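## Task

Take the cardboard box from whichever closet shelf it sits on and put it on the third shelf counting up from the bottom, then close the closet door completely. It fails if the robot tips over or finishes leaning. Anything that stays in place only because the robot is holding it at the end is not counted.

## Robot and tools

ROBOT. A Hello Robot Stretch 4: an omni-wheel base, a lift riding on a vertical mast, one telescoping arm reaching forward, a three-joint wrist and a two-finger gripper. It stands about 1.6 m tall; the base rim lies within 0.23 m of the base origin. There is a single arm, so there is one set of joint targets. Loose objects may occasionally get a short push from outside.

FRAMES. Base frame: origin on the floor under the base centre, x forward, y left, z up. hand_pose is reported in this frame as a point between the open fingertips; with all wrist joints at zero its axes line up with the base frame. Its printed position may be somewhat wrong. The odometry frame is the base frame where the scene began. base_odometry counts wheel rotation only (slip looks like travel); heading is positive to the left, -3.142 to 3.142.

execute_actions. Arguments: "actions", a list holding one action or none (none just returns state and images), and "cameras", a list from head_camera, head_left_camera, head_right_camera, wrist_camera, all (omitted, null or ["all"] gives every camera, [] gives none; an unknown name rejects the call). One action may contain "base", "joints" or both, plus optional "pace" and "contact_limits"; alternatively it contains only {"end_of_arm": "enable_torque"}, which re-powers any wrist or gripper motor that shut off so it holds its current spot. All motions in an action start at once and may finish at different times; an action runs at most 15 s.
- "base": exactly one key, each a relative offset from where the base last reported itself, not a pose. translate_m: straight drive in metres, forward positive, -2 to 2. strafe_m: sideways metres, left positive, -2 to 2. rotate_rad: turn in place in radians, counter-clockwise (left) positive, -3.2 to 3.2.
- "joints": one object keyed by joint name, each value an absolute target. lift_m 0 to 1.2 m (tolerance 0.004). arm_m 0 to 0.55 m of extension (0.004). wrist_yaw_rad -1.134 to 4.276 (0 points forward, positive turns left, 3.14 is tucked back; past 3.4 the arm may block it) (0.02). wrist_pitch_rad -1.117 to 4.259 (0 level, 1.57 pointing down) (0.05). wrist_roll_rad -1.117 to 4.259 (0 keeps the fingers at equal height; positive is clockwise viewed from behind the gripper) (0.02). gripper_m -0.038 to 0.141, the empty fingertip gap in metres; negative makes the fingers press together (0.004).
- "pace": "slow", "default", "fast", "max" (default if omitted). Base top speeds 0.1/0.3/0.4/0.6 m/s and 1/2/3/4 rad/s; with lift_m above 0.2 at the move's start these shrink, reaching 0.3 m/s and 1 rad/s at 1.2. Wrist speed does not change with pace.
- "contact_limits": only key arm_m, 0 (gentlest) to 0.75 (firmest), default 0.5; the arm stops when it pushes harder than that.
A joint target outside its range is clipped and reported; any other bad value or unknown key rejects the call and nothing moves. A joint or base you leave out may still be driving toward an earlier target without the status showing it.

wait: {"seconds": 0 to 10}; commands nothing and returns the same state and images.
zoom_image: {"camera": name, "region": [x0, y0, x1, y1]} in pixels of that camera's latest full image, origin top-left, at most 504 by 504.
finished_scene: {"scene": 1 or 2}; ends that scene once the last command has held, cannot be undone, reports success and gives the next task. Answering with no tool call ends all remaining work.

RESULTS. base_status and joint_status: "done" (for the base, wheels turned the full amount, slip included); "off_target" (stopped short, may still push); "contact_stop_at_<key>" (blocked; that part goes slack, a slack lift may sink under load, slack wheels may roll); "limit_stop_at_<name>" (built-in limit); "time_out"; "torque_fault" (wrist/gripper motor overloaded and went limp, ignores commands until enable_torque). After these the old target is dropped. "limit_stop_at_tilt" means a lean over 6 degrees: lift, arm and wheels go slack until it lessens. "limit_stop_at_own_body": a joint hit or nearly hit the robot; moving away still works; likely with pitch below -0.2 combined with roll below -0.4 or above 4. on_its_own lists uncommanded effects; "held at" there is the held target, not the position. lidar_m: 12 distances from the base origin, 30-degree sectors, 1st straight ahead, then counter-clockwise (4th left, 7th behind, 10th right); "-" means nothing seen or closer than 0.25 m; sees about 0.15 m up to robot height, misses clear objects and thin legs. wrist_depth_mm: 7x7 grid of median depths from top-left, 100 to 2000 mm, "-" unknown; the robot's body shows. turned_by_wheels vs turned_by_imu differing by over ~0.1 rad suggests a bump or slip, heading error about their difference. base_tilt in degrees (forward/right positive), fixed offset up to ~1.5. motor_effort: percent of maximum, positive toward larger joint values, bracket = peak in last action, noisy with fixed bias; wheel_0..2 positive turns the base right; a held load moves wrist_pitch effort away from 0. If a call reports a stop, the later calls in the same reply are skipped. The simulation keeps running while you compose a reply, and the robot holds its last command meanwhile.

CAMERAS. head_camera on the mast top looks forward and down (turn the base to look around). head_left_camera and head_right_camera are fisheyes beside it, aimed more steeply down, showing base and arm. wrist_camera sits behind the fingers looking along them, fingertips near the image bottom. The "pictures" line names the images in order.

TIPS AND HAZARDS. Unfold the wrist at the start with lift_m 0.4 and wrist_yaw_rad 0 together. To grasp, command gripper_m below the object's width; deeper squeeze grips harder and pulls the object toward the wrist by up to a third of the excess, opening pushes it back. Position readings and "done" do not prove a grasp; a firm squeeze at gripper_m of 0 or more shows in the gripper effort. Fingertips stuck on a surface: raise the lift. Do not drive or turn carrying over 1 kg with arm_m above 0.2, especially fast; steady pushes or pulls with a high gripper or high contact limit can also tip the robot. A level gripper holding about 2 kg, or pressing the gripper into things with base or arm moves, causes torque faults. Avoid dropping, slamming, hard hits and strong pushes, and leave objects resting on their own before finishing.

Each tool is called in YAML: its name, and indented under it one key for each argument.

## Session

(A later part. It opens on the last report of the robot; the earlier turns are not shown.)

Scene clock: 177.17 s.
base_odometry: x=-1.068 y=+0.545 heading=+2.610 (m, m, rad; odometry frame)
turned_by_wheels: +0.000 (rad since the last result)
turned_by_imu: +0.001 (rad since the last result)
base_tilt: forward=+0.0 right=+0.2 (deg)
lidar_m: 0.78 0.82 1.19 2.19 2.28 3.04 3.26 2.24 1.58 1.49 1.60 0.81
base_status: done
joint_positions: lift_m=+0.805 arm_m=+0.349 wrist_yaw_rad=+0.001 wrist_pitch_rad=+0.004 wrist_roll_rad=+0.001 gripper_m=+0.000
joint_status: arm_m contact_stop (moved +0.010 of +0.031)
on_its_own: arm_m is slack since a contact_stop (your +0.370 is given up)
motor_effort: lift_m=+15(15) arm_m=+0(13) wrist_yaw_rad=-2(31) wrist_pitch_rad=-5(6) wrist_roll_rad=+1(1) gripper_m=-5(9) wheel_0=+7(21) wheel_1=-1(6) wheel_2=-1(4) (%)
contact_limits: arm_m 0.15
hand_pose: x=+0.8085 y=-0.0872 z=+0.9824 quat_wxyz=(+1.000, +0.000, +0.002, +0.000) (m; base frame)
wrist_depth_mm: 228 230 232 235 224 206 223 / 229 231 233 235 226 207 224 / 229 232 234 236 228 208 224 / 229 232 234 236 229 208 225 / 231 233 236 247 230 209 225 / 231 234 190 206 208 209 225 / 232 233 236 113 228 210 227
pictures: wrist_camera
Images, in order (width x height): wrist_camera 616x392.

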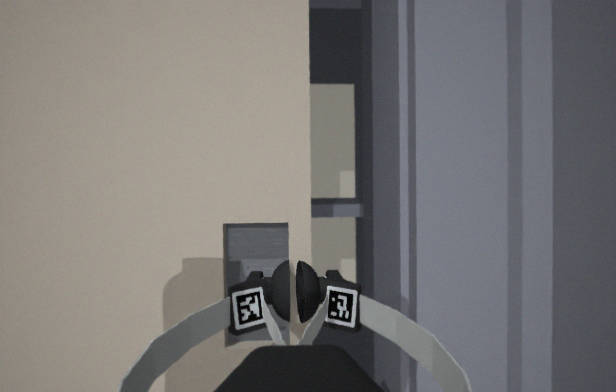

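execute_actions:
  actions:
    - {"base":{"strafe_m":-0.05},"joints":{"arm_m":0.37},"contact_limits":{"arm_m":0.15},"pace":"slow"}
  cameras: ["wrist_camera"]

Scene clock: 182.33 s.
base_odometry: x=-1.043 y=+0.588 heading=+2.612 (m, m, rad; odometry frame)
turned_by_wheels: +0.001 (rad since the last result)
turned_by_imu: +0.001 (rad since the last result)
base_tilt: forward=+0.1 right=+0.1 (deg)
lidar_m: 0.76 0.82 1.18 2.24 2.34 3.14 3.24 2.18 1.48 1.45 1.55 0.81
base_status: done
joint_positions: lift_m=+0.805 arm_m=+0.356 wrist_yaw_rad=+0.005 wrist_pitch_rad=+0.004 wrist_roll_rad=+0.001 gripper_m=+0.000
joint_status: arm_m contact_stop (moved +0.007 of +0.021)
on_its_own: arm_m is slack since a contact_stop (your +0.370 is given up); wrist_yaw_rad is at rest, and its effort (-14) is outside its rest range (-13 to +13)
motor_effort: lift_m=+15(15) arm_m=+0(12) wrist_yaw_rad=-14(29) wrist_pitch_rad=-5(6) wrist_roll_rad=+0(0) gripper_m=-7(10) wheel_0=+15(21) wheel_1=+2(3) wheel_2=+1(3) (%)
contact_limits: arm_m 0.15
hand_pose: x=+0.8155 y=-0.0859 z=+0.9824 quat_wxyz=(+1.000, +0.000, +0.002, +0.003) (m; base frame)
wrist_depth_mm: 224 225 227 228 198 213 215 / 224 225 228 229 199 215 216 / 225 227 228 229 199 215 216 / 226 228 229 230 200 216 217 / 226 229 240 230 201 216 217 / 227 228 187 190 201 216 218 / 228 229 230 113 201 217 219
pictures: wrist_camera
Images, in order (width x height): wrist_camera 616x392.

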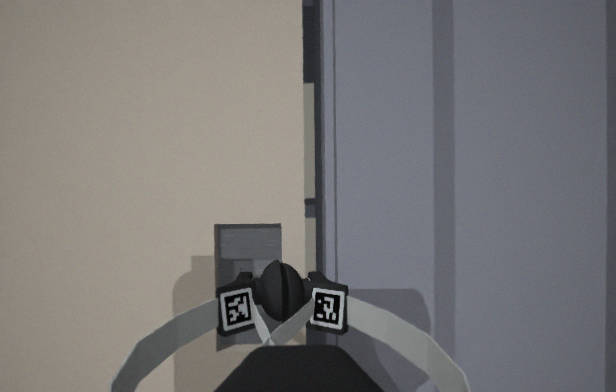

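A ~1 cm sliver is still open, same as in scene 1. I'll re-engage with the rolled wrist, which closed it last time.

execute_actions:
  actions:
    - {"base":{"strafe_m":0.03},"joints":{"arm_m":0.31,"wrist_roll_rad":-1.1}}
  cameras: ["wrist_camera"]

Scene clock: 187.13 s.
base_odometry: x=-1.058 y=+0.562 heading=+2.612 (m, m, rad; odometry frame)
turned_by_wheels: +0.000 (rad since the last result)
turned_by_imu: +0.000 (rad since the last result)
base_tilt: forward=+0.1 right=+0.2 (deg)
lidar_m: 0.77 0.82 1.18 2.21 2.31 3.12 3.24 2.21 1.52 1.46 1.58 0.81
base_status: done
joint_positions: lift_m=+0.805 arm_m=+0.311 wrist_yaw_rad=+0.000 wrist_pitch_rad=+0.005 wrist_roll_rad=-1.100 gripper_m=+0.000
joint_status: all done
motor_effort: lift_m=+15(15) arm_m=-4(7) wrist_yaw_rad=+1(22) wrist_pitch_rad=-7(8) wrist_roll_rad=+0(3) gripper_m=-2(8) wheel_0=-1(12) wheel_1=+2(13) wheel_2=+1(1) (%)
hand_pose: x=+0.7702 y=-0.0874 z=+0.9822 quat_wxyz=(+0.853, -0.523, +0.002, +0.001) (m; base frame)
wrist_depth_mm: 263 265 267 268 271 272 273 / 265 266 267 270 271 274 274 / 265 267 268 271 273 274 276 / 266 267 270 272 273 276 276 / 268 270 271 283 274 260 248 / 268 270 189 197 247 248 256 / 270 270 273 113 247 264 264
pictures: wrist_camera
Images, in order (width x height): wrist_camera 616x392.

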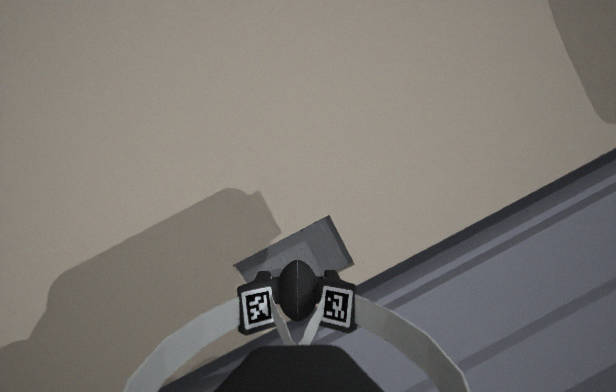

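execute_actions:
  actions:
    - {"joints":{"arm_m":0.4},"contact_limits":{"arm_m":0.15}}
  cameras: []

execute_actions:
  actions:
    - {"base":{"strafe_m":-0.03},"joints":{"arm_m":0.4},"contact_limits":{"arm_m":0.15},"pace":"slow"}
  cameras: ["wrist_camera","head_camera"]

Scene clock: 196.67 s.
base_odometry: x=-1.058 y=+0.562 heading=+2.612 (m, m, rad; odometry frame)
turned_by_wheels: +0.000 (rad since the last result)
turned_by_imu: +0.006 (rad since the last result)
base_tilt: forward=+0.1 right=+0.2 (deg)
lidar_m: 0.78 0.83 1.19 2.21 2.30 3.12 3.27 2.17 1.53 1.47 1.56 0.79
base_status: not commanded
joint_positions: lift_m=+0.805 arm_m=+0.358 wrist_yaw_rad=-0.001 wrist_pitch_rad=+0.005 wrist_roll_rad=-1.100 gripper_m=+0.000
joint_status: arm_m contact_stop (moved +0.047 of +0.089)
on_its_own: arm_m is slack since a contact_stop (your +0.400 is given up)
motor_effort: lift_m=+15(15) arm_m=+0(15) wrist_yaw_rad=+3(24) wrist_pitch_rad=-6(10) wrist_roll_rad=+2(4) gripper_m=-2(2) wheel_0=-1(6) wheel_1=+1(6) wheel_2=+0(6) (%)
contact_limits: arm_m 0.15
hand_pose: x=+0.8172 y=-0.0877 z=+0.9822 quat_wxyz=(+0.852, -0.523, +0.002, +0.001) (m; base frame)
wrist_depth_mm: 222 223 224 226 227 228 229 / 223 224 225 227 228 229 230 / 224 224 226 228 229 229 230 / 224 226 227 229 229 231 233 / 225 226 228 229 230 231 216 / 226 228 190 197 225 206 201 / 228 228 229 113 200 201 202
pictures: none
No camera images: the call's "cameras" was empty. Leave "cameras" out to get every camera's image.

not run: a stop came earlier in this reply.

execute_actions:
  actions:
    - {"base":{"strafe_m":-0.03},"pace":"slow"}
  cameras: ["wrist_camera","head_camera"]

Scene clock: 202.57 s.
base_odometry: x=-1.043 y=+0.588 heading=+2.614 (m, m, rad; odometry frame)
turned_by_wheels: +0.002 (rad since the last result)
turned_by_imu: +0.002 (rad since the last result)
base_tilt: forward=+0.0 right=+0.2 (deg)
lidar_m: 0.77 0.82 1.20 2.23 2.36 3.18 3.25 2.11 1.52 1.45 1.55 0.82
base_status: done
joint_positions: lift_m=+0.805 arm_m=+0.358 wrist_yaw_rad=+0.011 wrist_pitch_rad=+0.001 wrist_roll_rad=-1.101 gripper_m=+0.000
joint_status: not commanded
on_its_own: arm_m is slack since a contact_stop (your +0.400 is given up); wrist_yaw_rad is at rest, and its effort (-31) is outside its rest range (-13 to +13)
motor_effort: lift_m=+15(15) arm_m=+0(0) wrist_yaw_rad=-31(30) wrist_pitch_rad=+4(8) wrist_roll_rad=+2(2) gripper_m=-2(3) wheel_0=+19(19) wheel_1=+4(7) wheel_2=+1(2) (%)
hand_pose: x=+0.8182 y=-0.0842 z=+0.9833 quat_wxyz=(+0.852, -0.523, -0.002, +0.005) (m; base frame)
wrist_depth_mm: 226 227 228 229 229 230 232 / 226 227 228 229 229 230 231 / 226 227 228 229 230 231 231 / 226 227 228 229 229 230 231 / 226 227 228 239 229 217 199 / 226 227 189 204 198 199 199 / 227 227 228 113 197 198 213
pictures: head_camera, wrist_camera
Images, in order (width x height): head_camera 420x560, wrist_camera 616x392.

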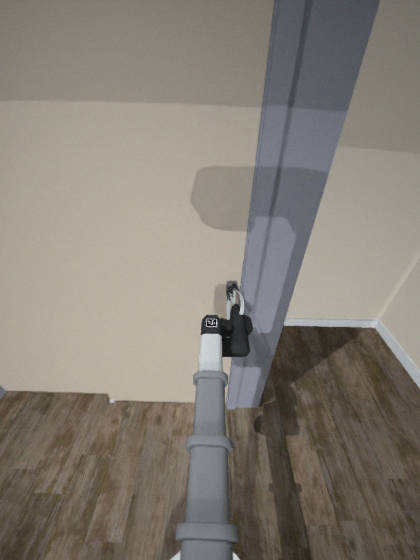

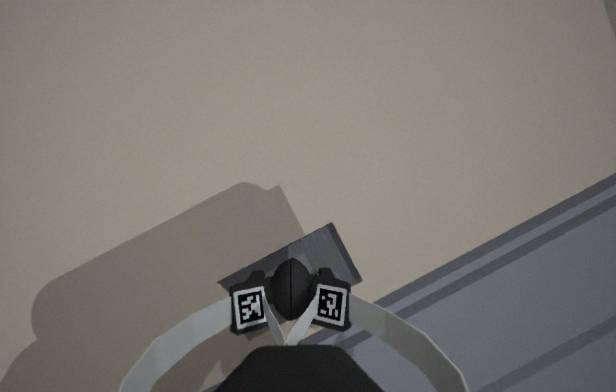

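No gap visible now. I'll let go and back off to confirm the doors stay shut without the robot holding them.

execute_actions:
  actions:
    - {"base":{"translate_m":-0.5},"joints":{"arm_m":0.0,"wrist_roll_rad":0}}
  cameras: ["head_camera","head_left_camera"]

Scene clock: 208.20 s.
base_odometry: x=-0.611 y=+0.336 heading=+2.613 (m, m, rad; odometry frame)
turned_by_wheels: +0.000 (rad since the last result)
turned_by_imu: -0.001 (rad since the last result)
base_tilt: forward=+0.1 right=+0.2 (deg)
lidar_m: 1.28 1.34 1.86 2.24 2.32 2.82 1.94 1.99 1.58 1.46 1.48 2.09
base_status: done
joint_positions: lift_m=+0.805 arm_m=+0.001 wrist_yaw_rad=+0.000 wrist_pitch_rad=+0.005 wrist_roll_rad=+0.000 gripper_m=+0.000
joint_status: all done
motor_effort: lift_m=+15(15) arm_m=-4(2) wrist_yaw_rad=+2(33) wrist_pitch_rad=-9(8) wrist_roll_rad=+1(5) gripper_m=-3(3) wheel_0=-4(16) wheel_1=-3(8) wheel_2=+2(15) (%)
hand_pose: x=+0.4601 y=-0.0875 z=+0.9822 quat_wxyz=(+1.000, +0.000, +0.002, +0.000) (m; base frame)
wrist_depth_mm: 1060 1060 1060 1060 1808 1808 1808 / 1060 1060 1078 1060 1808 1863 1863 / 1078 1078 1060 1078 1808 1808 1863 / 1078 1078 1078 1078 1808 1863 1863 / 1078 1060 1060 1078 1808 1863 1863 / 1078 1078 189 196 1863 1863 1863 / 1060 1078 1078 113 1078 1863 1863
pictures: head_camera, head_left_camera
Images, in order (width x height): head_camera 420x560, head_left_camera 420x672.

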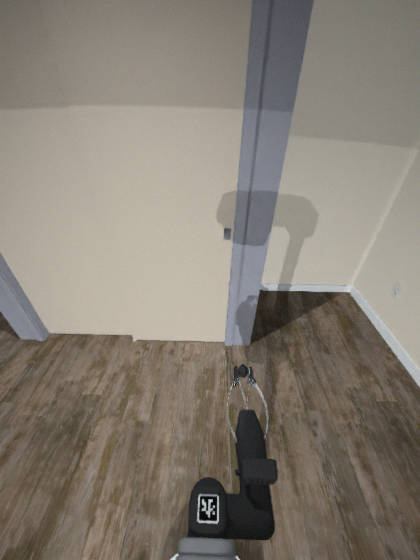

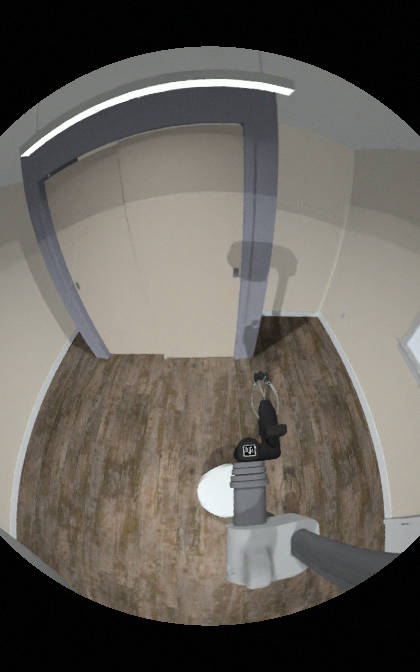

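Both doors are fully shut with the robot clear, and the left door was never opened in this scene. Finishing scene 2.

finished_scene:
  scene: 2

The scene is finished: the task was done.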